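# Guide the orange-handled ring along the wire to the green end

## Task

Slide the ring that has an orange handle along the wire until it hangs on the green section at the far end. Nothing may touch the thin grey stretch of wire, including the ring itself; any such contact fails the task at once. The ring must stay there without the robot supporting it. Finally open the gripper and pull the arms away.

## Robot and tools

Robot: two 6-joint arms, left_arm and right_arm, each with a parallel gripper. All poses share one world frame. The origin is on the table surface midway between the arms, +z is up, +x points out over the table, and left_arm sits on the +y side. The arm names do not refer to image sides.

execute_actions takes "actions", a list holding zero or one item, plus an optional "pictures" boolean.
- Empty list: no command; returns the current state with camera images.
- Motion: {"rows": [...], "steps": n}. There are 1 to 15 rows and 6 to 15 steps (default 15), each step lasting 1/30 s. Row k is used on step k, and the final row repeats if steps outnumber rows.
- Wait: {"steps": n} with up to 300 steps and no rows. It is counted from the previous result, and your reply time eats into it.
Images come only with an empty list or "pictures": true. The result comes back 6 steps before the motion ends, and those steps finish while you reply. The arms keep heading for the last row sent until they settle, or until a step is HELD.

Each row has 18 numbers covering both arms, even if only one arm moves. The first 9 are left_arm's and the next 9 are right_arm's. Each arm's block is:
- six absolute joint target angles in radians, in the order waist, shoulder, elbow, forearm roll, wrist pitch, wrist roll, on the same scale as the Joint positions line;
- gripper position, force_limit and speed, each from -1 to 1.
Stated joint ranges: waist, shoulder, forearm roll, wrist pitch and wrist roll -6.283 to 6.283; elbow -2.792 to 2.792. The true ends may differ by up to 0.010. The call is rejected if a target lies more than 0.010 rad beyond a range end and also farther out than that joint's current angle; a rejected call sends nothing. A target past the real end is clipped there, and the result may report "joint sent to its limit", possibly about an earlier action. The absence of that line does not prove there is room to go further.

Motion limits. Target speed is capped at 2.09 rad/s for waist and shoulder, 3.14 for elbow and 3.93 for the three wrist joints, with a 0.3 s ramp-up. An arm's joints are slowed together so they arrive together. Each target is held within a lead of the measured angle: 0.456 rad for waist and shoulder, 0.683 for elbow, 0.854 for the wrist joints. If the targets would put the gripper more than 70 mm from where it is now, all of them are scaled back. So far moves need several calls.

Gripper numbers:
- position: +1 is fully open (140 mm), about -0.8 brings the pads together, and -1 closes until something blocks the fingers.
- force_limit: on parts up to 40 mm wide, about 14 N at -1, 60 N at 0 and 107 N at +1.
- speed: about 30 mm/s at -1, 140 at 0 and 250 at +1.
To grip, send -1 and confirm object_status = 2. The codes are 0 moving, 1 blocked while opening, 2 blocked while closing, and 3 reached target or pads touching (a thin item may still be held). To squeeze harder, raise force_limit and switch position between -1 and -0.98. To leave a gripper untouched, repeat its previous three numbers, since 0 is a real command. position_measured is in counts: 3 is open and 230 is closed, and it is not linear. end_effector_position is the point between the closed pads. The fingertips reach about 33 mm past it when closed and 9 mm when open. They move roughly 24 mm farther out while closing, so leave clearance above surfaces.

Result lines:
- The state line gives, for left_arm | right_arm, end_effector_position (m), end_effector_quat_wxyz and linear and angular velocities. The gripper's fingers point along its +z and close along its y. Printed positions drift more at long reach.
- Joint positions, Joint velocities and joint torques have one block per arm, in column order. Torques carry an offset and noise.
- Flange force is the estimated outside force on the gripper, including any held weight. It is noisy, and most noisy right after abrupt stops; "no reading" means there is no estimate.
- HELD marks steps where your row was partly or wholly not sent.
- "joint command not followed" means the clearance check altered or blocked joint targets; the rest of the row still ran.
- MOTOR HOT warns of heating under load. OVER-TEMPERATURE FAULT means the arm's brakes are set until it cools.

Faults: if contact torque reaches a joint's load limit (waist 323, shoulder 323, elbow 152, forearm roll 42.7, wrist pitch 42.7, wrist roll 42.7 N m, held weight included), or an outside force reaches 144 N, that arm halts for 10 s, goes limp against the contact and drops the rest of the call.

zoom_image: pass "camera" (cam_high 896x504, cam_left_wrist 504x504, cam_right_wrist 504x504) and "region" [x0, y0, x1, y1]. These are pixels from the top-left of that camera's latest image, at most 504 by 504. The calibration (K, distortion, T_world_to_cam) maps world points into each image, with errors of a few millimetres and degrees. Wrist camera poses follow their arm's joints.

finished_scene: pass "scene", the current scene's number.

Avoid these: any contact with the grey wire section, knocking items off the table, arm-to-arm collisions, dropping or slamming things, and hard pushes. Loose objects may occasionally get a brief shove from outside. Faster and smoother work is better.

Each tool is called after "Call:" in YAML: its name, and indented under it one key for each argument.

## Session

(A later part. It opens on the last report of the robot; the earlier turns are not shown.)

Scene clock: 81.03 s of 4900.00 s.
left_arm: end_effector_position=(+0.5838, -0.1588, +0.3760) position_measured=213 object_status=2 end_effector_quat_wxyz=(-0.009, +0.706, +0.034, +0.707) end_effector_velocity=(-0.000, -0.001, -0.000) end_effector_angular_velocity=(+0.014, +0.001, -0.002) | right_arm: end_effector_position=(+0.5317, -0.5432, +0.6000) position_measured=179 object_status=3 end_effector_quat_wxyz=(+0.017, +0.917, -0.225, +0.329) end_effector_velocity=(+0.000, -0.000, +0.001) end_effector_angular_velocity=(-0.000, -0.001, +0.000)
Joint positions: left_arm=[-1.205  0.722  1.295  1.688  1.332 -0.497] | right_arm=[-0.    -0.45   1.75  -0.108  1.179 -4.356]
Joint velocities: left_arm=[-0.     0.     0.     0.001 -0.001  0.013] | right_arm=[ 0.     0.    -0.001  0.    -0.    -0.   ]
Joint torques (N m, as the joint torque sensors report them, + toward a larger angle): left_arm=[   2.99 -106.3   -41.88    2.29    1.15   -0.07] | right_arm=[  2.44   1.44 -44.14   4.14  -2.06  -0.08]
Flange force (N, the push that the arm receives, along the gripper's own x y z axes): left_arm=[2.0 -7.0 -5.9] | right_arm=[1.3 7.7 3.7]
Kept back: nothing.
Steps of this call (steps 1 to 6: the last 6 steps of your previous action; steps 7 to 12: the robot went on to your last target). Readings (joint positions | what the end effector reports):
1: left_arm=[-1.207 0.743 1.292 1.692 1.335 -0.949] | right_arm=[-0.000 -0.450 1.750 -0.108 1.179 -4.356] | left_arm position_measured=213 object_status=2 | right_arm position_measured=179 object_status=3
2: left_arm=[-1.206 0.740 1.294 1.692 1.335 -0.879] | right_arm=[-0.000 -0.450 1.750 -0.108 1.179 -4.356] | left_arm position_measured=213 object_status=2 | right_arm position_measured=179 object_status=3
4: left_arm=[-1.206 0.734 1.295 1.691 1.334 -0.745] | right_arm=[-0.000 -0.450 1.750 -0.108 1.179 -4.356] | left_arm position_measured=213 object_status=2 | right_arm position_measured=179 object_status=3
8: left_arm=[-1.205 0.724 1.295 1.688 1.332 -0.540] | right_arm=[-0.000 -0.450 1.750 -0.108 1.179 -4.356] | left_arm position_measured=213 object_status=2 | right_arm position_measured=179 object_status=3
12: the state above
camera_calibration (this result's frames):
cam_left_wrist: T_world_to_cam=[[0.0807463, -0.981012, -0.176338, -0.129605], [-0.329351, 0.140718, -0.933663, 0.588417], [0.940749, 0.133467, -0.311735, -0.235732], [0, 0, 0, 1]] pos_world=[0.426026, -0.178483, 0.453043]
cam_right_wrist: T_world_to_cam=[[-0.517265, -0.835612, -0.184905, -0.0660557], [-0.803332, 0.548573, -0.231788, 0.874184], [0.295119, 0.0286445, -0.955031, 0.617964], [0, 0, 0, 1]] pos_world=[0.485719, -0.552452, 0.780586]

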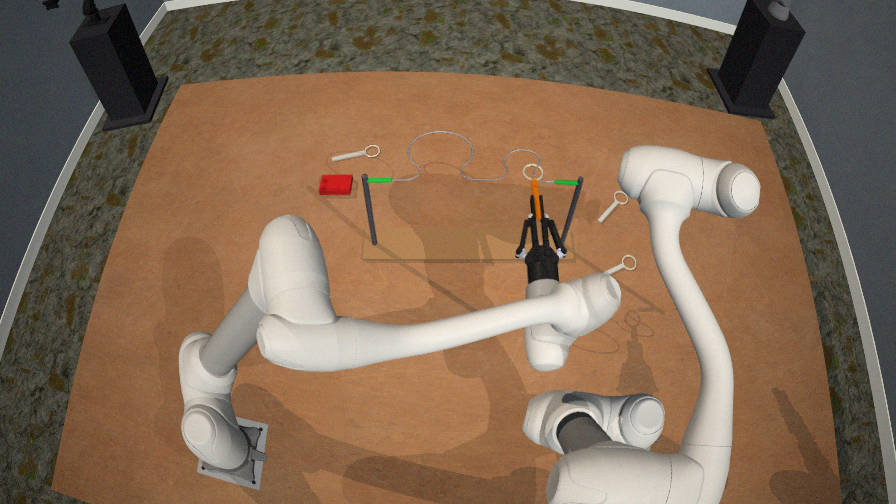

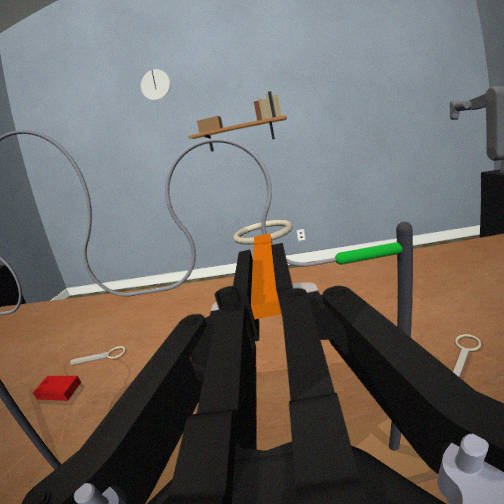

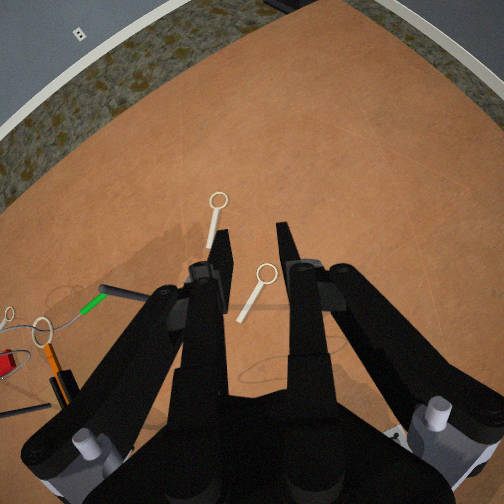

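Call:
zoom_image:
  camera: "cam_left_wrist"
  region: [140, 120, 320, 300]

Call:
zoom_image:
  camera: "cam_high"
  region: [490, 135, 580, 205]

Region (140, 120, 320, 300) of cam_left_wrist's 504x504 image, scaled by 2.800, with more detail than that image has.

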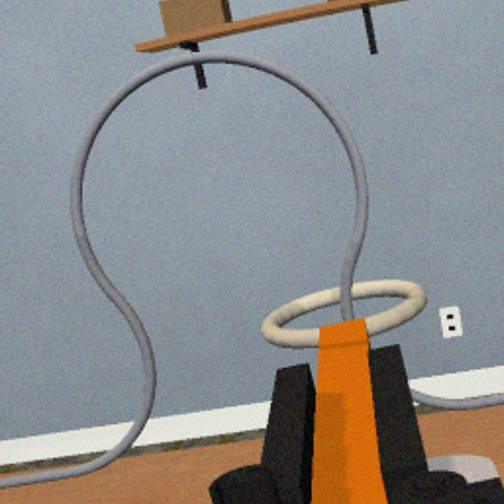

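Region (490, 135, 580, 205) of cam_high's 896x504 image, scaled by 5.600, with more detail than that image has.

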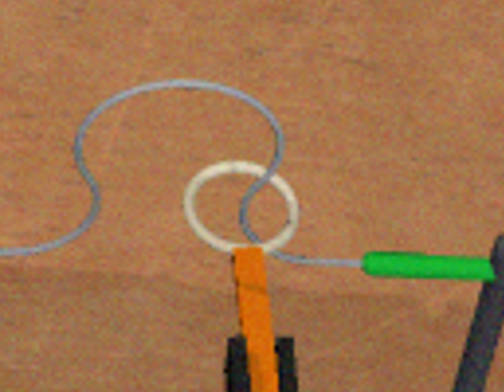

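Call:
execute_actions:
  actions:
    - {"rows": [ [-1.2049,0.7222,1.2944,1.6874,1.3320,-0.492,-1,0.2,-0.4, 0,-0.45,1.75,-0.1084,1.1786,-4.3564,-0.4,-0.5,-0.2], [-1.2050,0.7218,1.2927,1.6869,1.3319,-0.483,-1,0.2,-0.4, 0,-0.45,1.75,-0.1084,1.1786,-4.3564,-0.4,-0.5,-0.2], [-1.2052,0.7212,1.2902,1.6860,1.3316,-0.468,-1,0.2,-0.4, 0,-0.45,1.75,-0.1084,1.1786,-4.3564,-0.4,-0.5,-0.2], [-1.2054,0.7204,1.2868,1.6849,1.3313,-0.447,-1,0.2,-0.4, 0,-0.45,1.75,-0.1084,1.1786,-4.3564,-0.4,-0.5,-0.2], [-1.2056,0.7195,1.2828,1.6837,1.3310,-0.422,-1,0.2,-0.4, 0,-0.45,1.75,-0.1084,1.1786,-4.3564,-0.4,-0.5,-0.2], [-1.2058,0.7185,1.2784,1.6822,1.3306,-0.395,-1,0.2,-0.4, 0,-0.45,1.75,-0.1084,1.1786,-4.3564,-0.4,-0.5,-0.2], [-1.2060,0.7174,1.2739,1.6808,1.3301,-0.368,-1,0.2,-0.4, 0,-0.45,1.75,-0.1084,1.1786,-4.3564,-0.4,-0.5,-0.2], [-1.2063,0.7164,1.2695,1.6793,1.3297,-0.344,-1,0.2,-0.4, 0,-0.45,1.75,-0.1084,1.1786,-4.3564,-0.4,-0.5,-0.2], [-1.2065,0.7154,1.2646,1.6778,1.3293,-0.325,-1,0.2,-0.4, 0,-0.45,1.75,-0.1084,1.1786,-4.3564,-0.4,-0.5,-0.2], [-1.2068,0.7144,1.2591,1.6761,1.3289,-0.313,-1,0.2,-0.4, 0,-0.45,1.75,-0.1084,1.1786,-4.3564,-0.4,-0.5,-0.2], [-1.2070,0.7135,1.2536,1.6744,1.3285,-0.310,-1,0.2,-0.4, 0,-0.45,1.75,-0.1084,1.1786,-4.3564,-0.4,-0.5,-0.2], [-1.2073,0.7125,1.2481,1.6727,1.3281,-0.318,-1,0.2,-0.4, 0,-0.45,1.75,-0.1084,1.1786,-4.3564,-0.4,-0.5,-0.2], [-1.2076,0.7115,1.2426,1.6710,1.3277,-0.338,-1,0.2,-0.4, 0,-0.45,1.75,-0.1084,1.1786,-4.3564,-0.4,-0.5,-0.2], [-1.2078,0.7106,1.2371,1.6693,1.3273,-0.371,-1,0.2,-0.4, 0,-0.45,1.75,-0.1084,1.1786,-4.3564,-0.4,-0.5,-0.2], [-1.2081,0.7096,1.2316,1.6676,1.3269,-0.417,-1,0.2,-0.4, 0,-0.45,1.75,-0.1084,1.1786,-4.3564,-0.4,-0.5,-0.2] ]}

Call:
execute_actions:
  actions:
    - {"rows": [ [-1.2081,0.7074,1.2289,1.6664,1.3264,-0.475,-1,0.2,-0.4, 0,-0.45,1.75,-0.1084,1.1786,-4.3564,-0.4,-0.5,-0.2], [-1.2080,0.7049,1.2269,1.6653,1.3259,-0.534,-1,0.2,-0.4, 0,-0.45,1.75,-0.1084,1.1786,-4.3564,-0.4,-0.5,-0.2], [-1.2079,0.7022,1.2254,1.6643,1.3254,-0.594,-1,0.2,-0.4, 0,-0.45,1.75,-0.1084,1.1786,-4.3564,-0.4,-0.5,-0.2], [-1.2077,0.6992,1.2246,1.6634,1.3248,-0.656,-1,0.2,-0.4, 0,-0.45,1.75,-0.1084,1.1786,-4.3564,-0.4,-0.5,-0.2], [-1.2074,0.6960,1.2244,1.6627,1.3243,-0.718,-1,0.2,-0.4, 0,-0.45,1.75,-0.1084,1.1786,-4.3564,-0.4,-0.5,-0.2], [-1.2071,0.6926,1.2248,1.6620,1.3237,-0.781,-1,0.2,-0.4, 0,-0.45,1.75,-0.1084,1.1786,-4.3564,-0.4,-0.5,-0.2], [-1.2067,0.6889,1.2259,1.6615,1.3231,-0.845,-1,0.2,-0.4, 0,-0.45,1.75,-0.1084,1.1786,-4.3564,-0.4,-0.5,-0.2], [-1.2063,0.6850,1.2275,1.6611,1.3225,-0.910,-1,0.2,-0.4, 0,-0.45,1.75,-0.1084,1.1786,-4.3564,-0.4,-0.5,-0.2], [-1.2058,0.6809,1.2298,1.6608,1.3218,-0.977,-1,0.2,-0.4, 0,-0.45,1.75,-0.1084,1.1786,-4.3564,-0.4,-0.5,-0.2], [-1.2052,0.6764,1.2327,1.6606,1.3212,-1.044,-1,0.2,-0.4, 0,-0.45,1.75,-0.1084,1.1786,-4.3564,-0.4,-0.5,-0.2], [-1.2046,0.6718,1.2362,1.6606,1.3205,-1.112,-1,0.2,-0.4, 0,-0.45,1.75,-0.1084,1.1786,-4.3564,-0.4,-0.5,-0.2], [-1.2040,0.6669,1.2404,1.6606,1.3198,-1.181,-1,0.2,-0.4, 0,-0.45,1.75,-0.1084,1.1786,-4.3564,-0.4,-0.5,-0.2], [-1.2032,0.6618,1.2451,1.6608,1.3191,-1.252,-1,0.2,-0.4, 0,-0.45,1.75,-0.1084,1.1786,-4.3564,-0.4,-0.5,-0.2], [-1.2024,0.6564,1.2505,1.6611,1.3184,-1.323,-1,0.2,-0.4, 0,-0.45,1.75,-0.1084,1.1786,-4.3564,-0.4,-0.5,-0.2], [-1.2016,0.6508,1.2565,1.6615,1.3176,-1.395,-1,0.2,-0.4, 0,-0.45,1.75,-0.1084,1.1786,-4.3564,-0.4,-0.5,-0.2] ]}

Call:
execute_actions:
  actions:
    - {"rows": [ [-1.2007,0.6451,1.2632,1.6621,1.3168,-1.466,-1,0.2,-0.4, 0,-0.45,1.75,-0.1084,1.1786,-4.3564,-0.4,-0.5,-0.2], [-1.1997,0.6396,1.2701,1.6627,1.3161,-1.537,-1,0.2,-0.4, 0,-0.45,1.75,-0.1084,1.1786,-4.3564,-0.4,-0.5,-0.2], [-1.1988,0.6342,1.2771,1.6635,1.3153,-1.609,-1,0.2,-0.4, 0,-0.45,1.75,-0.1084,1.1786,-4.3564,-0.4,-0.5,-0.2], [-1.1979,0.6290,1.2843,1.6643,1.3146,-1.681,-1,0.2,-0.4, 0,-0.45,1.75,-0.1084,1.1786,-4.3564,-0.4,-0.5,-0.2], [-1.1969,0.6239,1.2916,1.6653,1.3140,-1.753,-1,0.2,-0.4, 0,-0.45,1.75,-0.1084,1.1786,-4.3564,-0.4,-0.5,-0.2], [-1.1960,0.6189,1.2991,1.6663,1.3133,-1.826,-1,0.2,-0.4, 0,-0.45,1.75,-0.1084,1.1786,-4.3564,-0.4,-0.5,-0.2], [-1.1950,0.6141,1.3068,1.6674,1.3127,-1.899,-1,0.2,-0.4, 0,-0.45,1.75,-0.1084,1.1786,-4.3564,-0.4,-0.5,-0.2], [-1.1940,0.6095,1.3146,1.6686,1.3121,-1.972,-1,0.2,-0.4, 0,-0.45,1.75,-0.1084,1.1786,-4.3564,-0.4,-0.5,-0.2], [-1.1930,0.6050,1.3226,1.6699,1.3116,-2.045,-1,0.2,-0.4, 0,-0.45,1.75,-0.1084,1.1786,-4.3564,-0.4,-0.5,-0.2], [-1.1920,0.6006,1.3308,1.6713,1.3110,-2.119,-1,0.2,-0.4, 0,-0.45,1.75,-0.1084,1.1786,-4.3564,-0.4,-0.5,-0.2], [-1.1910,0.5964,1.3391,1.6727,1.3105,-2.193,-1,0.2,-0.4, 0,-0.45,1.75,-0.1084,1.1786,-4.3564,-0.4,-0.5,-0.2], [-1.1900,0.5923,1.3476,1.6743,1.3100,-2.268,-1,0.2,-0.4, 0,-0.45,1.75,-0.1084,1.1786,-4.3564,-0.4,-0.5,-0.2], [-1.1890,0.5884,1.3563,1.6759,1.3096,-2.342,-1,0.2,-0.4, 0,-0.45,1.75,-0.1084,1.1786,-4.3564,-0.4,-0.5,-0.2], [-1.1880,0.5846,1.3651,1.6777,1.3092,-2.418,-1,0.2,-0.4, 0,-0.45,1.75,-0.1084,1.1786,-4.3564,-0.4,-0.5,-0.2], [-1.1870,0.5810,1.3741,1.6795,1.3088,-2.493,-1,0.2,-0.4, 0,-0.45,1.75,-0.1084,1.1786,-4.3564,-0.4,-0.5,-0.2] ]}

Call:
execute_actions:
  actions:
    - {"rows": [ [-1.1860,0.5780,1.3828,1.6814,1.3086,-2.571,-1,0.2,-0.4, 0,-0.45,1.75,-0.1084,1.1786,-4.3564,-0.4,-0.5,-0.2], [-1.1851,0.5754,1.3911,1.6833,1.3084,-2.648,-1,0.2,-0.4, 0,-0.45,1.75,-0.1084,1.1786,-4.3564,-0.4,-0.5,-0.2], [-1.1843,0.5731,1.3990,1.6852,1.3082,-2.724,-1,0.2,-0.4, 0,-0.45,1.75,-0.1084,1.1786,-4.3564,-0.4,-0.5,-0.2], [-1.1835,0.5712,1.4066,1.6870,1.3082,-2.800,-1,0.2,-0.4, 0,-0.45,1.75,-0.1084,1.1786,-4.3564,-0.4,-0.5,-0.2], [-1.1828,0.5697,1.4137,1.6888,1.3082,-2.875,-1,0.2,-0.4, 0,-0.45,1.75,-0.1084,1.1786,-4.3564,-0.4,-0.5,-0.2], [-1.1822,0.5686,1.4204,1.6906,1.3083,-2.950,-1,0.2,-0.4, 0,-0.45,1.75,-0.1084,1.1786,-4.3564,-0.4,-0.5,-0.2], [-1.1816,0.5678,1.4268,1.6923,1.3084,-3.024,-1,0.2,-0.4, 0,-0.45,1.75,-0.1084,1.1786,-4.3564,-0.4,-0.5,-0.2], [-1.1810,0.5675,1.4327,1.6940,1.3086,-3.097,-1,0.2,-0.4, 0,-0.45,1.75,-0.1084,1.1786,-4.3564,-0.4,-0.5,-0.2], [-1.1806,0.5675,1.4383,1.6957,1.3089,-3.170,-1,0.2,-0.4, 0,-0.45,1.75,-0.1084,1.1786,-4.3564,-0.4,-0.5,-0.2], [-1.1802,0.5678,1.4430,1.6972,1.3092,-3.235,-1,0.2,-0.4, 0,-0.45,1.75,-0.1084,1.1786,-4.3564,-0.4,-0.5,-0.2], [-1.1800,0.5683,1.4466,1.6984,1.3094,-3.288,-1,0.2,-0.4, 0,-0.45,1.75,-0.1084,1.1786,-4.3564,-0.4,-0.5,-0.2], [-1.1798,0.5689,1.4494,1.6994,1.3097,-3.331,-1,0.2,-0.4, 0,-0.45,1.75,-0.1084,1.1786,-4.3564,-0.4,-0.5,-0.2], [-1.1797,0.5694,1.4513,1.7001,1.3099,-3.363,-1,0.2,-0.4, 0,-0.45,1.75,-0.1084,1.1786,-4.3564,-0.4,-0.5,-0.2], [-1.1796,0.5697,1.4526,1.7006,1.3100,-3.384,-1,0.2,-0.4, 0,-0.45,1.75,-0.1084,1.1786,-4.3564,-0.4,-0.5,-0.2], [-1.1796,0.5699,1.4532,1.7008,1.3101,-3.394,-1,0.2,-0.4, 0,-0.45,1.75,-0.1084,1.1786,-4.3564,-0.4,-0.5,-0.2] ]}

Call:
execute_actions:
  actions:
    - {"steps": 12}
  pictures: true

Scene clock: 88.90 s of 4900.00 s.
left_arm: end_effector_position=(+0.5842, -0.1623, +0.3897) position_measured=213 object_status=2 end_effector_quat_wxyz=(-0.040, +0.707, +0.002, +0.706) end_effector_velocity=(+0.001, -0.023, +0.090) end_effector_angular_velocity=(+0.550, +0.033, -0.001) | right_arm: end_effector_position=(+0.5317, -0.5432, +0.6000) position_measured=179 object_status=3 end_effector_quat_wxyz=(+0.017, +0.917, -0.225, +0.329) end_effector_velocity=(+0.000, -0.000, -0.000) end_effector_angular_velocity=(-0.000, +0.000, -0.000)
Joint positions: left_arm=[-1.206  0.718  1.276  1.682  1.33  -0.383] | right_arm=[-0.    -0.45   1.75  -0.108  1.179 -4.356]
Joint velocities: left_arm=[-0.007 -0.029 -0.125 -0.04  -0.011  0.709] | right_arm=[-0.     0.001 -0.    -0.    -0.     0.   ]
Joint torques (N m, as the joint torque sensors report them, + toward a larger angle): left_arm=[   3.24 -108.17  -42.19    2.79    1.05   -0.02] | right_arm=[  1.77   1.53 -43.91   4.15  -2.2   -0.13]
Flange force (N, the push that the arm receives, along the gripper's own x y z axes): left_arm=[0.6 -3.9 -5.6] | right_arm=[0.7 5.0 3.0]
Steps of this call (steps 1 to 30: the robot went on to your last target; steps 31 to 90: nothing new was sent; then 4.57 s passed at rest; steps 91 to 99: the first 9 steps of this action). Readings (joint positions | what the end effector reports):
91: left_arm=[-1.205 0.722 1.295 1.688 1.332 -0.496] | right_arm=[-0.000 -0.450 1.750 -0.108 1.179 -4.356] | left_arm position_measured=213 object_status=2 | right_arm position_measured=179 object_status=3
92: left_arm=[-1.205 0.722 1.295 1.688 1.332 -0.494] | right_arm=[-0.000 -0.450 1.750 -0.108 1.179 -4.356] | left_arm position_measured=213 object_status=2 | right_arm position_measured=179 object_status=3
94: left_arm=[-1.205 0.722 1.292 1.687 1.332 -0.480] | right_arm=[-0.000 -0.450 1.750 -0.108 1.179 -4.356] | left_arm position_measured=213 object_status=2 | right_arm position_measured=179 object_status=3
98: left_arm=[-1.206 0.719 1.280 1.683 1.331 -0.407] | right_arm=[-0.000 -0.450 1.750 -0.108 1.179 -4.356] | left_arm position_measured=213 object_status=2 | right_arm position_measured=179 object_status=3
99: the state above

Scene clock: 89.40 s of 4900.00 s.
left_arm: end_effector_position=(+0.5840, -0.1674, +0.4379) position_measured=213 object_status=2 end_effector_quat_wxyz=(+0.114, +0.690, +0.155, +0.698) end_effector_velocity=(+0.000, +0.029, +0.086) end_effector_angular_velocity=(-1.812, -0.107, +0.002) | right_arm: end_effector_position=(+0.5317, -0.5432, +0.6000) position_measured=179 object_status=3 end_effector_quat_wxyz=(+0.017, +0.917, -0.225, +0.329) end_effector_velocity=(+0.001, -0.000, +0.000) end_effector_angular_velocity=(-0.000, +0.001, -0.000)
Joint positions: left_arm=[-1.208  0.694  1.225  1.663  1.324 -0.743] | right_arm=[-0.    -0.45   1.75  -0.108  1.179 -4.356]
Joint velocities: left_arm=[ 0.01  -0.093 -0.    -0.021 -0.017 -1.72 ] | right_arm=[ 0.     0.001 -0.001 -0.     0.    -0.   ]
Joint torques (N m, as the joint torque sensors report them, + toward a larger angle): left_arm=[   3.42 -103.95  -42.28    2.18    0.91   -0.45] | right_arm=[  1.84   2.12 -44.37   4.13  -2.16  -0.18]
Flange force (N, the push that the arm receives, along the gripper's own x y z axes): left_arm=[5.5 -6.9 -5.2] | right_arm=[-0.9 5.8 3.3]
Steps of this call (steps 1 to 6: the last 6 steps of your previous action; steps 7 to 15: the first 9 steps of this action). Readings (joint positions | what the end effector reports):
7: left_arm=[-1.208 0.711 1.240 1.670 1.328 -0.363] | right_arm=[-0.000 -0.450 1.750 -0.108 1.179 -4.356] | left_arm position_measured=213 object_status=2 | right_arm position_measured=179 object_status=3
8: left_arm=[-1.208 0.710 1.236 1.669 1.327 -0.395] | right_arm=[-0.000 -0.450 1.750 -0.108 1.179 -4.356] | left_arm position_measured=213 object_status=2 | right_arm position_measured=179 object_status=3
10: left_arm=[-1.208 0.707 1.231 1.667 1.326 -0.477] | right_arm=[-0.000 -0.450 1.750 -0.108 1.179 -4.356] | left_arm position_measured=213 object_status=2 | right_arm position_measured=179 object_status=3
14: left_arm=[-1.208 0.697 1.225 1.663 1.325 -0.686] | right_arm=[-0.000 -0.450 1.750 -0.108 1.179 -4.356] | left_arm position_measured=213 object_status=2 | right_arm position_measured=179 object_status=3
15: the state above

Scene clock: 89.90 s of 4900.00 s.
left_arm: end_effector_position=(+0.5823, -0.1324, +0.4659) position_measured=213 object_status=2 end_effector_quat_wxyz=(+0.434, +0.531, +0.467, +0.558) end_effector_velocity=(-0.006, +0.090, +0.018) end_effector_angular_velocity=(-2.021, -0.126, -0.000) | right_arm: end_effector_position=(+0.5317, -0.5432, +0.6000) position_measured=179 object_status=3 end_effector_quat_wxyz=(+0.017, +0.917, -0.225, +0.329) end_effector_velocity=(+0.000, -0.000, +0.001) end_effector_angular_velocity=(-0.001, -0.001, -0.000)
Joint positions: left_arm=[-1.197  0.625  1.291  1.665  1.314 -1.741] | right_arm=[-0.    -0.45   1.75  -0.108  1.179 -4.356]
Joint velocities: left_arm=[ 0.027 -0.146  0.214  0.032 -0.018 -2.098] | right_arm=[-0.    -0.    -0.001 -0.     0.    -0.   ]
Joint torques (N m, as the joint torque sensors report them, + toward a larger angle): left_arm=[  0.48 -96.09 -40.47   2.44   0.82   0.1 ] | right_arm=[  1.5    1.45 -44.09   4.2   -2.08  -0.16]
Flange force (N, the push that the arm receives, along the gripper's own x y z axes): left_arm=[6.4 1.3 -2.9] | right_arm=[-0.1 4.0 3.2]
Steps of this call (steps 1 to 6: the last 6 steps of your previous action; steps 7 to 15: the first 9 steps of this action). Readings (joint positions | what the end effector reports):
7: left_arm=[-1.204 0.666 1.240 1.661 1.320 -1.185] | right_arm=[-0.000 -0.450 1.750 -0.108 1.179 -4.356] | left_arm position_measured=213 object_status=2 | right_arm position_measured=179 object_status=3
8: left_arm=[-1.203 0.661 1.245 1.661 1.319 -1.253] | right_arm=[-0.000 -0.450 1.750 -0.108 1.179 -4.356] | left_arm position_measured=213 object_status=2 | right_arm position_measured=179 object_status=3
10: left_arm=[-1.202 0.651 1.257 1.661 1.318 -1.390] | right_arm=[-0.000 -0.450 1.750 -0.108 1.179 -4.356] | left_arm position_measured=213 object_status=2 | right_arm position_measured=179 object_status=3
14: left_arm=[-1.198 0.630 1.284 1.664 1.315 -1.670] | right_arm=[-0.000 -0.450 1.750 -0.108 1.179 -4.356] | left_arm position_measured=213 object_status=2 | right_arm position_measured=179 object_status=3
15: the state above

Scene clock: 90.40 s of 4900.00 s.
left_arm: end_effector_position=(+0.5797, -0.0894, +0.4508) position_measured=213 object_status=2 end_effector_quat_wxyz=(+0.654, +0.229, +0.669, +0.269) end_effector_velocity=(-0.003, +0.063, -0.068) end_effector_angular_velocity=(-2.030, -0.122, -0.000) | right_arm: end_effector_position=(+0.5317, -0.5432, +0.6000) position_measured=179 object_status=3 end_effector_quat_wxyz=(+0.017, +0.917, -0.225, +0.329) end_effector_velocity=(-0.000, +0.000, +0.001) end_effector_angular_velocity=(-0.000, -0.001, +0.000)
Joint positions: left_arm=[-1.183  0.572  1.41   1.688  1.308 -2.848] | right_arm=[-0.    -0.45   1.75  -0.108  1.179 -4.356]
Joint velocities: left_arm=[ 0.021 -0.044  0.206  0.052 -0.    -2.203] | right_arm=[ 0.    -0.001 -0.001  0.    -0.    -0.   ]
Joint torques (N m, as the joint torque sensors report them, + toward a larger angle): left_arm=[  2.04 -92.65 -42.86   2.6    1.12   0.51] | right_arm=[  1.28   0.9  -44.23   4.08  -2.09  -0.09]
Flange force (N, the push that the arm receives, along the gripper's own x y z axes): left_arm=[6.1 5.0 -6.1] | right_arm=[0.2 3.4 3.6]
Steps of this call (steps 1 to 6: the last 6 steps of your previous action; steps 7 to 15: the first 9 steps of this action). Readings (joint positions | what the end effector reports):
7: left_arm=[-1.190 0.594 1.346 1.674 1.310 -2.249] | right_arm=[-0.000 -0.450 1.750 -0.108 1.179 -4.356] | left_arm position_measured=213 object_status=2 | right_arm position_measured=179 object_status=3
8: left_arm=[-1.189 0.590 1.354 1.676 1.310 -2.323] | right_arm=[-0.000 -0.450 1.750 -0.108 1.179 -4.356] | left_arm position_measured=213 object_status=2 | right_arm position_measured=179 object_status=3
10: left_arm=[-1.187 0.583 1.371 1.679 1.309 -2.472] | right_arm=[-0.000 -0.450 1.750 -0.108 1.179 -4.356] | left_arm position_measured=213 object_status=2 | right_arm position_measured=179 object_status=3
14: left_arm=[-1.184 0.573 1.403 1.686 1.308 -2.773] | right_arm=[-0.000 -0.450 1.750 -0.108 1.179 -4.356] | left_arm position_measured=213 object_status=2 | right_arm position_measured=179 object_status=3
15: the state above

Scene clock: 90.80 s of 4900.00 s.
left_arm: end_effector_position=(+0.5790, -0.0783, +0.4303) position_measured=213 object_status=2 end_effector_quat_wxyz=(+0.700, +0.056, +0.705, +0.098) end_effector_velocity=(-0.000, +0.000, -0.001) end_effector_angular_velocity=(-0.013, -0.000, -0.000) | right_arm: end_effector_position=(+0.5317, -0.5432, +0.6000) position_measured=179 object_status=3 end_effector_quat_wxyz=(+0.017, +0.917, -0.225, +0.329) end_effector_velocity=(+0.000, -0.000, -0.000) end_effector_angular_velocity=(-0.000, +0.001, +0.000)
Joint positions: left_arm=[-1.18   0.57   1.453  1.701  1.31  -3.393] | right_arm=[-0.    -0.45   1.75  -0.108  1.179 -4.356]
Joint velocities: left_arm=[-0.     0.     0.001  0.    -0.    -0.014] | right_arm=[ 0.     0.001  0.    -0.    -0.    -0.   ]
Joint torques (N m, as the joint torque sensors report them, + toward a larger angle): left_arm=[  2.04 -92.42 -40.04   2.21   1.16   0.49] | right_arm=[  2.1    1.49 -43.79   4.13  -2.01  -0.21]
Flange force (N, the push that the arm receives, along the gripper's own x y z axes): left_arm=[-0.2 4.0 -4.1] | right_arm=[1.0 5.9 3.2]
Kept back: nothing.
Steps of this call (steps 1 to 6: the last 6 steps of your previous action; steps 7 to 12: the robot went on to your last target). Readings (joint positions | what the end effector reports):
1: left_arm=[-1.183 0.570 1.417 1.690 1.308 -2.922] | right_arm=[-0.000 -0.450 1.750 -0.108 1.179 -4.356] | left_arm position_measured=213 object_status=2 | right_arm position_measured=179 object_status=3
2: left_arm=[-1.182 0.569 1.423 1.692 1.308 -2.996] | right_arm=[-0.000 -0.450 1.750 -0.108 1.179 -4.356] | left_arm position_measured=213 object_status=2 | right_arm position_measured=179 object_status=3
4: left_arm=[-1.181 0.568 1.435 1.695 1.308 -3.138] | right_arm=[-0.000 -0.450 1.750 -0.108 1.179 -4.356] | left_arm position_measured=213 object_status=2 | right_arm position_measured=179 object_status=3
8: left_arm=[-1.180 0.569 1.450 1.700 1.310 -3.348] | right_arm=[-0.000 -0.450 1.750 -0.108 1.179 -4.356] | left_arm position_measured=213 object_status=2 | right_arm position_measured=179 object_status=3
12: the state above
camera_calibration (this result's frames):
cam_left_wrist: T_world_to_cam=[[-0.032847, 0.908271, 0.417091, -0.082406], [-0.296449, -0.40739, 0.8638, -0.20922], [0.954484, -0.095273, 0.282638, -0.506626], [0, 0, 0, 1]] pos_world=[0.418836, -0.058655, 0.358286]
cam_right_wrist: T_world_to_cam=[[-0.517265, -0.835612, -0.184905, -0.0660556], [-0.803332, 0.548573, -0.231788, 0.874184], [0.295118, 0.0286446, -0.955031, 0.617964], [0, 0, 0, 1]] pos_world=[0.485719, -0.552452, 0.780585]

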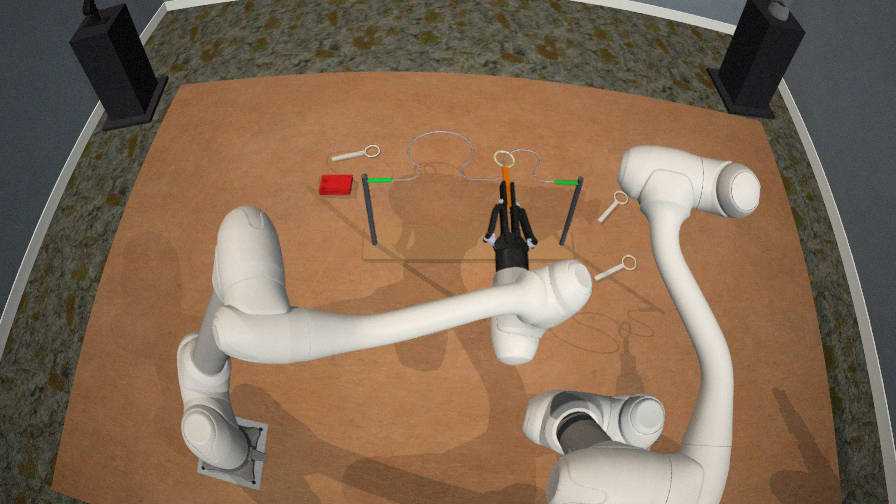

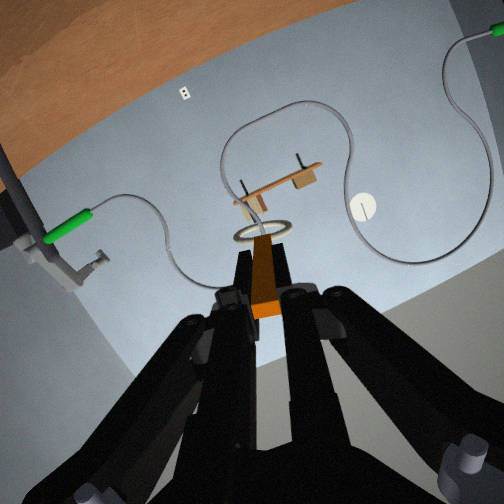

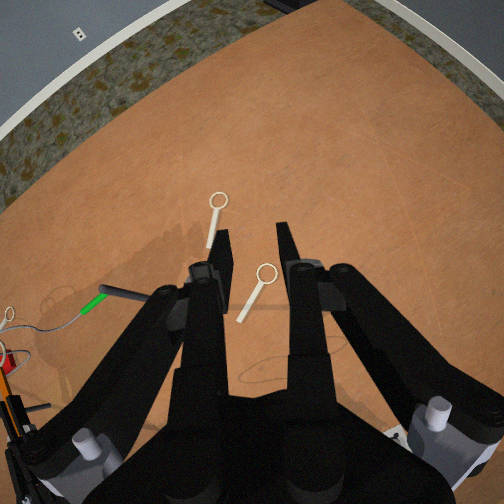

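Call:
zoom_image:
  camera: "cam_left_wrist"
  region: [200, 80, 390, 270]

Region (200, 80, 390, 270) of cam_left_wrist's 504x504 image, scaled by 2.653, with more detail than that image has.

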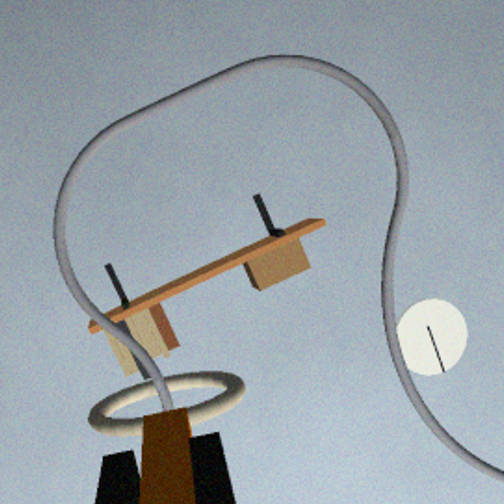

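Call:
execute_actions:
  actions:
    - {"rows": [ [-1.1796,0.5701,1.4536,1.7010,1.3102,-3.399,-1,0.2,-0.4, 0,-0.45,1.75,-0.1084,1.1786,-4.3564,-0.4,-0.5,-0.2], [-1.1795,0.5706,1.4545,1.7014,1.3103,-3.412,-1,0.2,-0.4, 0,-0.45,1.75,-0.1084,1.1786,-4.3564,-0.4,-0.5,-0.2], [-1.1795,0.5714,1.4561,1.7020,1.3106,-3.434,-1,0.2,-0.4, 0,-0.45,1.75,-0.1084,1.1786,-4.3564,-0.4,-0.5,-0.2], [-1.1794,0.5725,1.4581,1.7029,1.3109,-3.465,-1,0.2,-0.4, 0,-0.45,1.75,-0.1084,1.1786,-4.3564,-0.4,-0.5,-0.2], [-1.1793,0.5739,1.4605,1.7039,1.3113,-3.504,-1,0.2,-0.4, 0,-0.45,1.75,-0.1084,1.1786,-4.3564,-0.4,-0.5,-0.2], [-1.1792,0.5754,1.4634,1.7051,1.3118,-3.548,-1,0.2,-0.4, 0,-0.45,1.75,-0.1084,1.1786,-4.3564,-0.4,-0.5,-0.2], [-1.1792,0.5778,1.4655,1.7062,1.3125,-3.593,-1,0.2,-0.4, 0,-0.45,1.75,-0.1084,1.1786,-4.3564,-0.4,-0.5,-0.2], [-1.1793,0.5806,1.4670,1.7072,1.3132,-3.636,-1,0.2,-0.4, 0,-0.45,1.75,-0.1084,1.1786,-4.3564,-0.4,-0.5,-0.2], [-1.1795,0.5838,1.4679,1.7082,1.3139,-3.675,-1,0.2,-0.4, 0,-0.45,1.75,-0.1084,1.1786,-4.3564,-0.4,-0.5,-0.2], [-1.1798,0.5873,1.4682,1.7090,1.3147,-3.709,-1,0.2,-0.4, 0,-0.45,1.75,-0.1084,1.1786,-4.3564,-0.4,-0.5,-0.2], [-1.1801,0.5910,1.4680,1.7098,1.3155,-3.737,-1,0.2,-0.4, 0,-0.45,1.75,-0.1084,1.1786,-4.3564,-0.4,-0.5,-0.2], [-1.1805,0.5948,1.4674,1.7105,1.3163,-3.758,-1,0.2,-0.4, 0,-0.45,1.75,-0.1084,1.1786,-4.3564,-0.4,-0.5,-0.2], [-1.1810,0.5987,1.4666,1.7111,1.3171,-3.771,-1,0.2,-0.4, 0,-0.45,1.75,-0.1084,1.1786,-4.3564,-0.4,-0.5,-0.2], [-1.1815,0.6027,1.4656,1.7116,1.3179,-3.776,-1,0.2,-0.4, 0,-0.45,1.75,-0.1084,1.1786,-4.3564,-0.4,-0.5,-0.2] ], "steps": 14}

Call:
execute_actions:
  actions:
    - {"rows": [ [-1.1820,0.6069,1.4643,1.7121,1.3187,-3.773,-1,0.2,-0.4, 0,-0.45,1.75,-0.1084,1.1786,-4.3564,-0.4,-0.5,-0.2], [-1.1824,0.6109,1.4634,1.7127,1.3195,-3.763,-1,0.2,-0.4, 0,-0.45,1.75,-0.1084,1.1786,-4.3564,-0.4,-0.5,-0.2], [-1.1828,0.6147,1.4629,1.7133,1.3203,-3.747,-1,0.2,-0.4, 0,-0.45,1.75,-0.1084,1.1786,-4.3564,-0.4,-0.5,-0.2], [-1.1831,0.6182,1.4629,1.7140,1.3210,-3.726,-1,0.2,-0.4, 0,-0.45,1.75,-0.1084,1.1786,-4.3564,-0.4,-0.5,-0.2], [-1.1833,0.6214,1.4633,1.7148,1.3217,-3.700,-1,0.2,-0.4, 0,-0.45,1.75,-0.1084,1.1786,-4.3564,-0.4,-0.5,-0.2], [-1.1835,0.6243,1.4642,1.7157,1.3224,-3.668,-1,0.2,-0.4, 0,-0.45,1.75,-0.1084,1.1786,-4.3564,-0.4,-0.5,-0.2], [-1.1835,0.6270,1.4655,1.7167,1.3231,-3.628,-1,0.2,-0.4, 0,-0.45,1.75,-0.1084,1.1786,-4.3564,-0.4,-0.5,-0.2] ], "steps": 7}

Call:
execute_actions:
  actions:
    - {"rows": [ [-1.1834,0.6292,1.4679,1.7178,1.3237,-3.580,-1,0.2,-0.4, 0,-0.45,1.75,-0.1084,1.1786,-4.3564,-0.4,-0.5,-0.2], [-1.1833,0.6310,1.4705,1.7190,1.3243,-3.526,-1,0.2,-0.4, 0,-0.45,1.75,-0.1084,1.1786,-4.3564,-0.4,-0.5,-0.2], [-1.1832,0.6327,1.4735,1.7202,1.3248,-3.468,-1,0.2,-0.4, 0,-0.45,1.75,-0.1084,1.1786,-4.3564,-0.4,-0.5,-0.2], [-1.1829,0.6340,1.4768,1.7215,1.3253,-3.407,-1,0.2,-0.4, 0,-0.45,1.75,-0.1084,1.1786,-4.3564,-0.4,-0.5,-0.2], [-1.1827,0.6351,1.4803,1.7228,1.3257,-3.344,-1,0.2,-0.4, 0,-0.45,1.75,-0.1084,1.1786,-4.3564,-0.4,-0.5,-0.2], [-1.1823,0.6358,1.4842,1.7241,1.3261,-3.280,-1,0.2,-0.4, 0,-0.45,1.75,-0.1084,1.1786,-4.3564,-0.4,-0.5,-0.2], [-1.1819,0.6363,1.4883,1.7255,1.3265,-3.216,-1,0.2,-0.4, 0,-0.45,1.75,-0.1084,1.1786,-4.3564,-0.4,-0.5,-0.2], [-1.1815,0.6366,1.4928,1.7269,1.3269,-3.152,-1,0.2,-0.4, 0,-0.45,1.75,-0.1084,1.1786,-4.3564,-0.4,-0.5,-0.2], [-1.1810,0.6365,1.4975,1.7284,1.3272,-3.088,-1,0.2,-0.4, 0,-0.45,1.75,-0.1084,1.1786,-4.3564,-0.4,-0.5,-0.2], [-1.1804,0.6362,1.5025,1.7299,1.3275,-3.024,-1,0.2,-0.4, 0,-0.45,1.75,-0.1084,1.1786,-4.3564,-0.4,-0.5,-0.2], [-1.1798,0.6356,1.5078,1.7314,1.3277,-2.960,-1,0.2,-0.4, 0,-0.45,1.75,-0.1084,1.1786,-4.3564,-0.4,-0.5,-0.2], [-1.1791,0.6348,1.5135,1.7330,1.3279,-2.896,-1,0.2,-0.4, 0,-0.45,1.75,-0.1084,1.1786,-4.3564,-0.4,-0.5,-0.2], [-1.1783,0.6336,1.5194,1.7346,1.3281,-2.833,-1,0.2,-0.4, 0,-0.45,1.75,-0.1084,1.1786,-4.3564,-0.4,-0.5,-0.2], [-1.1776,0.6322,1.5256,1.7362,1.3282,-2.770,-1,0.2,-0.4, 0,-0.45,1.75,-0.1084,1.1786,-4.3564,-0.4,-0.5,-0.2], [-1.1767,0.6305,1.5321,1.7379,1.3283,-2.707,-1,0.2,-0.4, 0,-0.45,1.75,-0.1084,1.1786,-4.3564,-0.4,-0.5,-0.2] ]}

Call:
execute_actions:
  actions:
    - {"rows": [ [-1.1757,0.6280,1.5390,1.7395,1.3283,-2.646,-1,0.2,-0.4, 0,-0.45,1.75,-0.1084,1.1786,-4.3564,-0.4,-0.5,-0.2], [-1.1747,0.6253,1.5459,1.7412,1.3282,-2.588,-1,0.2,-0.4, 0,-0.45,1.75,-0.1084,1.1786,-4.3564,-0.4,-0.5,-0.2], [-1.1738,0.6226,1.5527,1.7427,1.3281,-2.533,-1,0.2,-0.4, 0,-0.45,1.75,-0.1084,1.1786,-4.3564,-0.4,-0.5,-0.2], [-1.1728,0.6198,1.5593,1.7443,1.3279,-2.482,-1,0.2,-0.4, 0,-0.45,1.75,-0.1084,1.1786,-4.3564,-0.4,-0.5,-0.2], [-1.1718,0.6169,1.5659,1.7458,1.3278,-2.435,-1,0.2,-0.4, 0,-0.45,1.75,-0.1084,1.1786,-4.3564,-0.4,-0.5,-0.2], [-1.1708,0.6140,1.5724,1.7473,1.3276,-2.392,-1,0.2,-0.4, 0,-0.45,1.75,-0.1084,1.1786,-4.3564,-0.4,-0.5,-0.2], [-1.1697,0.6109,1.5788,1.7487,1.3273,-2.354,-1,0.2,-0.4, 0,-0.45,1.75,-0.1084,1.1786,-4.3564,-0.4,-0.5,-0.2], [-1.1687,0.6078,1.5851,1.7501,1.3271,-2.321,-1,0.2,-0.4, 0,-0.45,1.75,-0.1084,1.1786,-4.3564,-0.4,-0.5,-0.2], [-1.1677,0.6046,1.5913,1.7515,1.3268,-2.293,-1,0.2,-0.4, 0,-0.45,1.75,-0.1084,1.1786,-4.3564,-0.4,-0.5,-0.2], [-1.1667,0.6016,1.5970,1.7527,1.3265,-2.270,-1,0.2,-0.4, 0,-0.45,1.75,-0.1084,1.1786,-4.3564,-0.4,-0.5,-0.2], [-1.1659,0.5989,1.6017,1.7537,1.3262,-2.252,-1,0.2,-0.4, 0,-0.45,1.75,-0.1084,1.1786,-4.3564,-0.4,-0.5,-0.2], [-1.1653,0.5967,1.6056,1.7545,1.3260,-2.240,-1,0.2,-0.4, 0,-0.45,1.75,-0.1084,1.1786,-4.3564,-0.4,-0.5,-0.2], [-1.1648,0.5952,1.6081,1.7551,1.3258,-2.232,-1,0.2,-0.4, 0,-0.45,1.75,-0.1084,1.1786,-4.3564,-0.4,-0.5,-0.2], [-1.1646,0.5944,1.6096,1.7554,1.3257,-2.228,-1,0.2,-0.4, 0,-0.45,1.75,-0.1084,1.1786,-4.3564,-0.4,-0.5,-0.2], [-1.1645,0.5940,1.6102,1.7555,1.3257,-2.226,-1,0.2,-0.4, 0,-0.45,1.75,-0.1084,1.1786,-4.3564,-0.4,-0.5,-0.2] ]}

Call:
execute_actions:
  actions:
    - {"steps": 12}
  pictures: true

Scene clock: 97.50 s of 4900.00 s.
left_arm: end_effector_position=(+0.5789, -0.0774, +0.4223) position_measured=213 object_status=2 end_effector_quat_wxyz=(+0.705, +0.016, +0.707, +0.059) end_effector_velocity=(+0.001, +0.004, -0.066) end_effector_angular_velocity=(-0.926, -0.056, +0.002) | right_arm: end_effector_position=(+0.5317, -0.5432, +0.6000) position_measured=179 object_status=3 end_effector_quat_wxyz=(+0.017, +0.917, -0.225, +0.329) end_effector_velocity=(+0.000, -0.000, +0.001) end_effector_angular_velocity=(-0.000, -0.001, -0.000)
Joint positions: left_arm=[-1.179  0.574  1.461  1.704  1.312 -3.518] | right_arm=[-0.    -0.45   1.75  -0.108  1.179 -4.356]
Joint velocities: left_arm=[ 0.002  0.044  0.059  0.028  0.014 -1.033] | right_arm=[-0.     0.    -0.001 -0.     0.     0.   ]
Joint torques (N m, as the joint torque sensors report them, + toward a larger angle): left_arm=[  2.02 -89.77 -39.14   2.14   0.77   0.  ] | right_arm=[  2.13   2.31 -43.85   4.26  -2.11  -0.12]
Flange force (N, the push that the arm receives, along the gripper's own x y z axes): left_arm=[-1.9 4.1 -4.7] | right_arm=[-0.1 6.6 2.6]
Steps of this call (steps 1 to 30: the robot went on to your last target; steps 31 to 90: nothing new was sent; then 3.43 s passed at rest; steps 91 to 98: the first 8 steps of this action). Readings (joint positions | what the end effector reports):
91: left_arm=[-1.180 0.570 1.453 1.701 1.310 -3.394] | right_arm=[-0.000 -0.450 1.750 -0.108 1.179 -4.356] | left_arm position_measured=213 object_status=2 | right_arm position_measured=179 object_status=3
92: left_arm=[-1.180 0.570 1.453 1.701 1.310 -3.397] | right_arm=[-0.000 -0.450 1.750 -0.108 1.179 -4.356] | left_arm position_measured=213 object_status=2 | right_arm position_measured=179 object_status=3
94: left_arm=[-1.180 0.571 1.455 1.701 1.310 -3.415] | right_arm=[-0.000 -0.450 1.750 -0.108 1.179 -4.356] | left_arm position_measured=213 object_status=2 | right_arm position_measured=179 object_status=3
98: the state above

Scene clock: 97.73 s of 4900.00 s.
left_arm: end_effector_position=(+0.5794, -0.0816, +0.4008) position_measured=213 object_status=2 end_effector_quat_wxyz=(+0.707, -0.057, +0.705, -0.015) end_effector_velocity=(-0.002, -0.046, -0.117) end_effector_angular_velocity=(-0.421, -0.024, -0.004) | right_arm: end_effector_position=(+0.5317, -0.5432, +0.6000) position_measured=179 object_status=3 end_effector_quat_wxyz=(+0.017, +0.917, -0.225, +0.329) end_effector_velocity=(-0.000, -0.000, +0.000) end_effector_angular_velocity=(-0.000, -0.001, -0.000)
Joint positions: left_arm=[-1.181  0.596  1.467  1.711  1.317 -3.754] | right_arm=[-0.    -0.45   1.75  -0.108  1.179 -4.356]
Joint velocities: left_arm=[-0.02   0.148 -0.016  0.025  0.032 -0.555] | right_arm=[-0. -0. -0. -0. -0.  0.]
Joint torques (N m, as the joint torque sensors report them, + toward a larger angle): left_arm=[  2.45 -92.39 -40.61   2.4    1.23   0.16] | right_arm=[  1.67   1.03 -44.25   4.14  -2.01  -0.09]
Flange force (N, the push that the arm receives, along the gripper's own x y z axes): left_arm=[2.6 3.2 -6.0] | right_arm=[0.2 4.8 3.7]
Steps of this call (steps 1 to 6: the last 6 steps of your previous action; step 7: the first step of this action). Readings (joint positions | what the end effector reports):
7: the state above

Scene clock: 98.23 s of 4900.00 s.
left_arm: end_effector_position=(+0.5793, -0.0868, +0.3612) position_measured=213 object_status=2 end_effector_quat_wxyz=(+0.689, +0.117, +0.697, +0.158) end_effector_velocity=(-0.000, +0.029, -0.068) end_effector_angular_velocity=(+1.826, +0.107, +0.003) | right_arm: end_effector_position=(+0.5317, -0.5432, +0.6000) position_measured=179 object_status=3 end_effector_quat_wxyz=(+0.017, +0.917, -0.225, +0.329) end_effector_velocity=(-0.000, +0.000, +0.001) end_effector_angular_velocity=(+0.000, -0.002, +0.000)
Joint positions: left_arm=[-1.183  0.635  1.482  1.723  1.326 -3.315] | right_arm=[-0.    -0.45   1.75  -0.108  1.179 -4.356]
Joint velocities: left_arm=[0.011 0.022 0.105 0.038 0.014 1.697] | right_arm=[ 0.    -0.001 -0.001  0.    -0.     0.   ]
Joint torques (N m, as the joint torque sensors report them, + toward a larger angle): left_arm=[  5.   -99.49 -38.75   1.89   1.26   0.38] | right_arm=[  1.75   1.18 -44.26   4.17  -2.09  -0.1 ]
Flange force (N, the push that the arm receives, along the gripper's own x y z axes): left_arm=[0.0 1.4 -6.4] | right_arm=[0.1 5.0 3.5]
Steps of this call (steps 1 to 6: the last 6 steps of your previous action; steps 7 to 15: the first 9 steps of this action). Readings (joint positions | what the end effector reports):
7: left_arm=[-1.183 0.622 1.463 1.715 1.322 -3.682] | right_arm=[-0.000 -0.450 1.750 -0.108 1.179 -4.356] | left_arm position_measured=213 object_status=2 | right_arm position_measured=179 object_status=3
8: left_arm=[-1.183 0.625 1.464 1.716 1.323 -3.651] | right_arm=[-0.000 -0.450 1.750 -0.108 1.179 -4.356] | left_arm position_measured=213 object_status=2 | right_arm position_measured=179 object_status=3
10: left_arm=[-1.183 0.629 1.468 1.718 1.324 -3.574] | right_arm=[-0.000 -0.450 1.750 -0.108 1.179 -4.356] | left_arm position_measured=213 object_status=2 | right_arm position_measured=179 object_status=3
14: left_arm=[-1.183 0.634 1.479 1.722 1.325 -3.372] | right_arm=[-0.000 -0.450 1.750 -0.108 1.179 -4.356] | left_arm position_measured=213 object_status=2 | right_arm position_measured=179 object_status=3
15: the state above

Scene clock: 98.73 s of 4900.00 s.
left_arm: end_effector_position=(+0.5776, -0.0547, +0.3371) position_measured=213 object_status=2 end_effector_quat_wxyz=(+0.539, +0.425, +0.565, +0.458) end_effector_velocity=(-0.006, +0.093, -0.016) end_effector_angular_velocity=(+1.517, +0.089, +0.006) | right_arm: end_effector_position=(+0.5317, -0.5432, +0.6000) position_measured=179 object_status=3 end_effector_quat_wxyz=(+0.017, +0.917, -0.225, +0.329) end_effector_velocity=(-0.000, +0.000, -0.001) end_effector_angular_velocity=(+0.000, +0.001, +0.000)
Joint positions: left_arm=[-1.171  0.616  1.568  1.746  1.328 -2.427] | right_arm=[-0.    -0.45   1.75  -0.108  1.179 -4.356]
Joint velocities: left_arm=[ 0.032 -0.099  0.212  0.047  0.     1.4  ] | right_arm=[0.    0.    0.001 0.    0.    0.   ]
Joint torques (N m, as the joint torque sensors report them, + toward a larger angle): left_arm=[  0.09 -98.15 -39.44   1.71   1.58   0.59] | right_arm=[  2.17   1.59 -44.34   4.11  -2.1   -0.05]
Flange force (N, the push that the arm receives, along the gripper's own x y z axes): left_arm=[5.2 -0.5 -1.8] | right_arm=[0.0 7.2 3.8]
Steps of this call (steps 1 to 6: the last 6 steps of your previous action; steps 7 to 15: the first 9 steps of this action). Readings (joint positions | what the end effector reports):
7: left_arm=[-1.179 0.635 1.515 1.733 1.328 -2.889] | right_arm=[-0.000 -0.450 1.750 -0.108 1.179 -4.356] | left_arm position_measured=213 object_status=2 | right_arm position_measured=179 object_status=3
8: left_arm=[-1.178 0.634 1.521 1.735 1.328 -2.827] | right_arm=[-0.000 -0.450 1.750 -0.108 1.179 -4.356] | left_arm position_measured=213 object_status=2 | right_arm position_measured=179 object_status=3
10: left_arm=[-1.176 0.631 1.534 1.738 1.328 -2.704] | right_arm=[-0.000 -0.450 1.750 -0.108 1.179 -4.356] | left_arm position_measured=213 object_status=2 | right_arm position_measured=179 object_status=3
14: left_arm=[-1.172 0.619 1.561 1.745 1.328 -2.477] | right_arm=[-0.000 -0.450 1.750 -0.108 1.179 -4.356] | left_arm position_measured=213 object_status=2 | right_arm position_measured=179 object_status=3
15: the state above

Scene clock: 99.13 s of 4900.00 s.
left_arm: end_effector_position=(+0.5764, -0.0362, +0.3354) position_measured=213 object_status=2 end_effector_quat_wxyz=(+0.485, +0.485, +0.515, +0.515) end_effector_velocity=(-0.000, +0.000, +0.001) end_effector_angular_velocity=(+0.001, -0.001, -0.000) | right_arm: end_effector_position=(+0.5317, -0.5432, +0.6000) position_measured=179 object_status=3 end_effector_quat_wxyz=(+0.017, +0.917, -0.225, +0.329) end_effector_velocity=(-0.000, +0.000, +0.001) end_effector_angular_velocity=(+0.000, -0.001, -0.000)
Joint positions: left_arm=[-1.165  0.594  1.61   1.755  1.326 -2.226] | right_arm=[-0.    -0.45   1.75  -0.108  1.179 -4.356]
Joint velocities: left_arm=[-0.    -0.002  0.001  0.001  0.     0.002] | right_arm=[ 0.    -0.    -0.001  0.    -0.     0.   ]
Joint torques (N m, as the joint torque sensors report them, + toward a larger angle): left_arm=[  2.47 -92.16 -39.3    1.88   1.67   0.13] | right_arm=[  1.8    1.83 -44.03   4.13  -2.13  -0.22]
Flange force (N, the push that the arm receives, along the gripper's own x y z axes): left_arm=[7.6 1.7 -6.4] | right_arm=[-0.2 5.1 2.9]
Kept back: nothing.
Steps of this call (steps 1 to 6: the last 6 steps of your previous action; steps 7 to 12: the robot went on to your last target). Readings (joint positions | what the end effector reports):
1: left_arm=[-1.170 0.612 1.576 1.748 1.328 -2.382] | right_arm=[-0.000 -0.450 1.750 -0.108 1.179 -4.356] | left_arm position_measured=213 object_status=2 | right_arm position_measured=179 object_status=3
2: left_arm=[-1.169 0.609 1.583 1.750 1.328 -2.341] | right_arm=[-0.000 -0.450 1.750 -0.108 1.179 -4.356] | left_arm position_measured=213 object_status=2 | right_arm position_measured=179 object_status=3
4: left_arm=[-1.167 0.602 1.597 1.753 1.327 -2.277] | right_arm=[-0.000 -0.450 1.750 -0.108 1.179 -4.356] | left_arm position_measured=213 object_status=2 | right_arm position_measured=179 object_status=3
8: left_arm=[-1.165 0.594 1.610 1.755 1.326 -2.228] | right_arm=[-0.000 -0.450 1.750 -0.108 1.179 -4.356] | left_arm position_measured=213 object_status=2 | right_arm position_measured=179 object_status=3
12: the state above
camera_calibration (this result's frames):
cam_left_wrist: T_world_to_cam=[[0.0343963, -0.210497, 0.976989, -0.348179], [-0.264151, -0.944719, -0.194244, 0.205898], [0.963868, -0.251391, -0.0880978, -0.360073], [0, 0, 0, 1]] pos_world=[0.413427, 0.0307061, 0.34844]
cam_right_wrist: T_world_to_cam=[[-0.517264, -0.835612, -0.184907, -0.0660548], [-0.803331, 0.548572, -0.231791, 0.874187], [0.295123, 0.028644, -0.95503, 0.617961], [0, 0, 0, 1]] pos_world=[0.48572, -0.552452, 0.780586]

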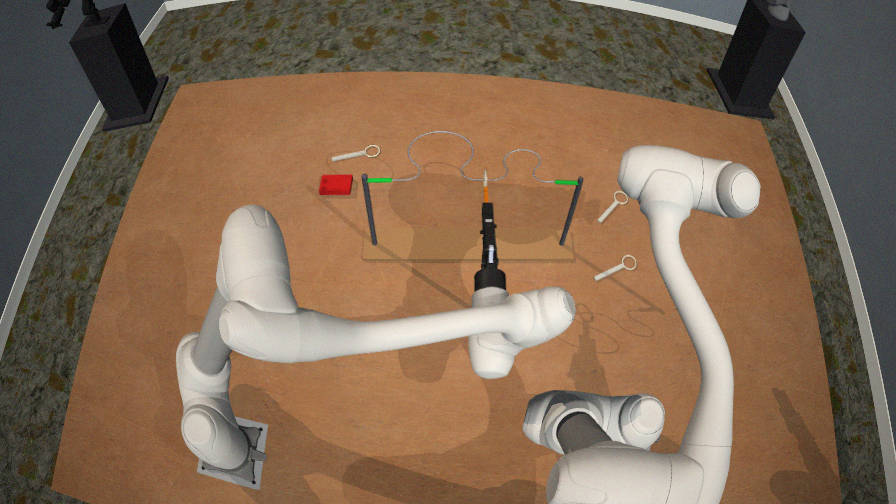

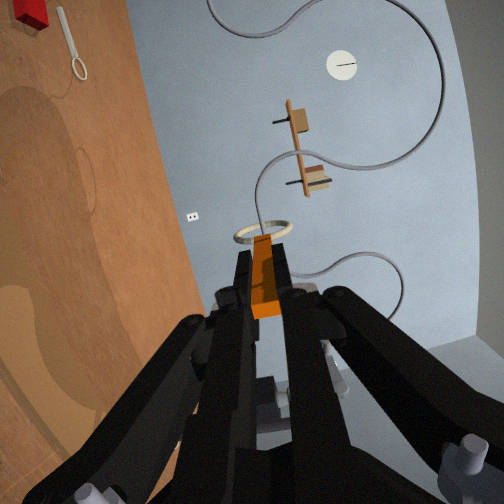

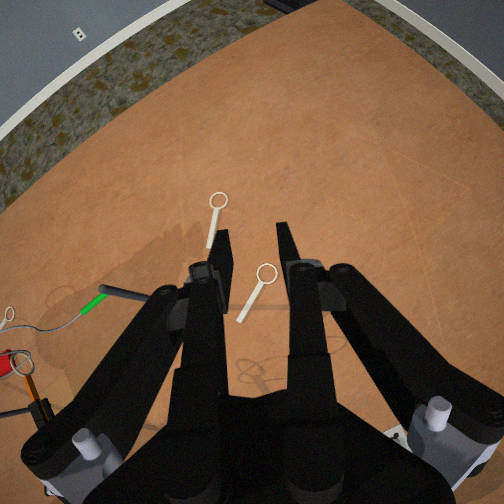

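Call:
zoom_image:
  camera: "cam_high"
  region: [446, 150, 526, 220]

Call:
zoom_image:
  camera: "cam_left_wrist"
  region: [200, 0, 460, 260]

Region (446, 150, 526, 220) of cam_high's 896x504 image, scaled by 6.300, with more detail than that image has; it fills the top 441 rows of this view, and the rest is white.

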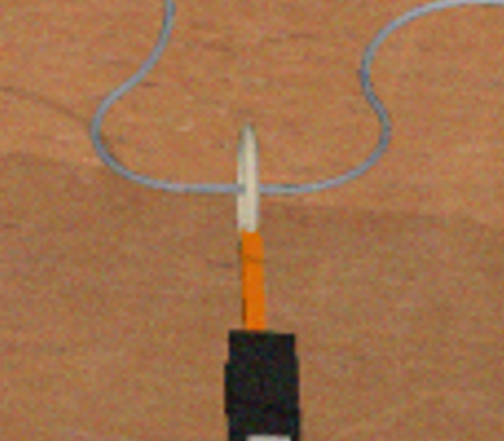

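Region (200, 0, 460, 260) of cam_left_wrist's 504x504 image, scaled by 1.938, with more detail than that image has.

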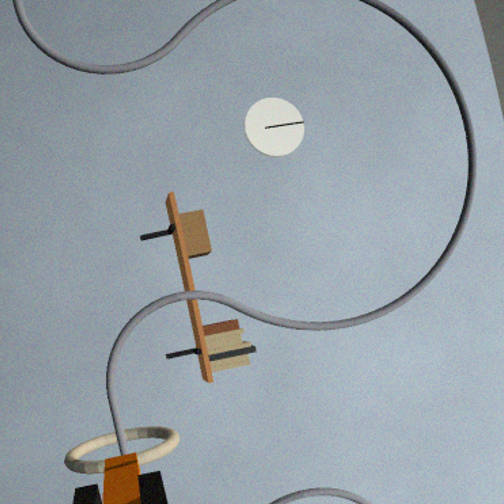

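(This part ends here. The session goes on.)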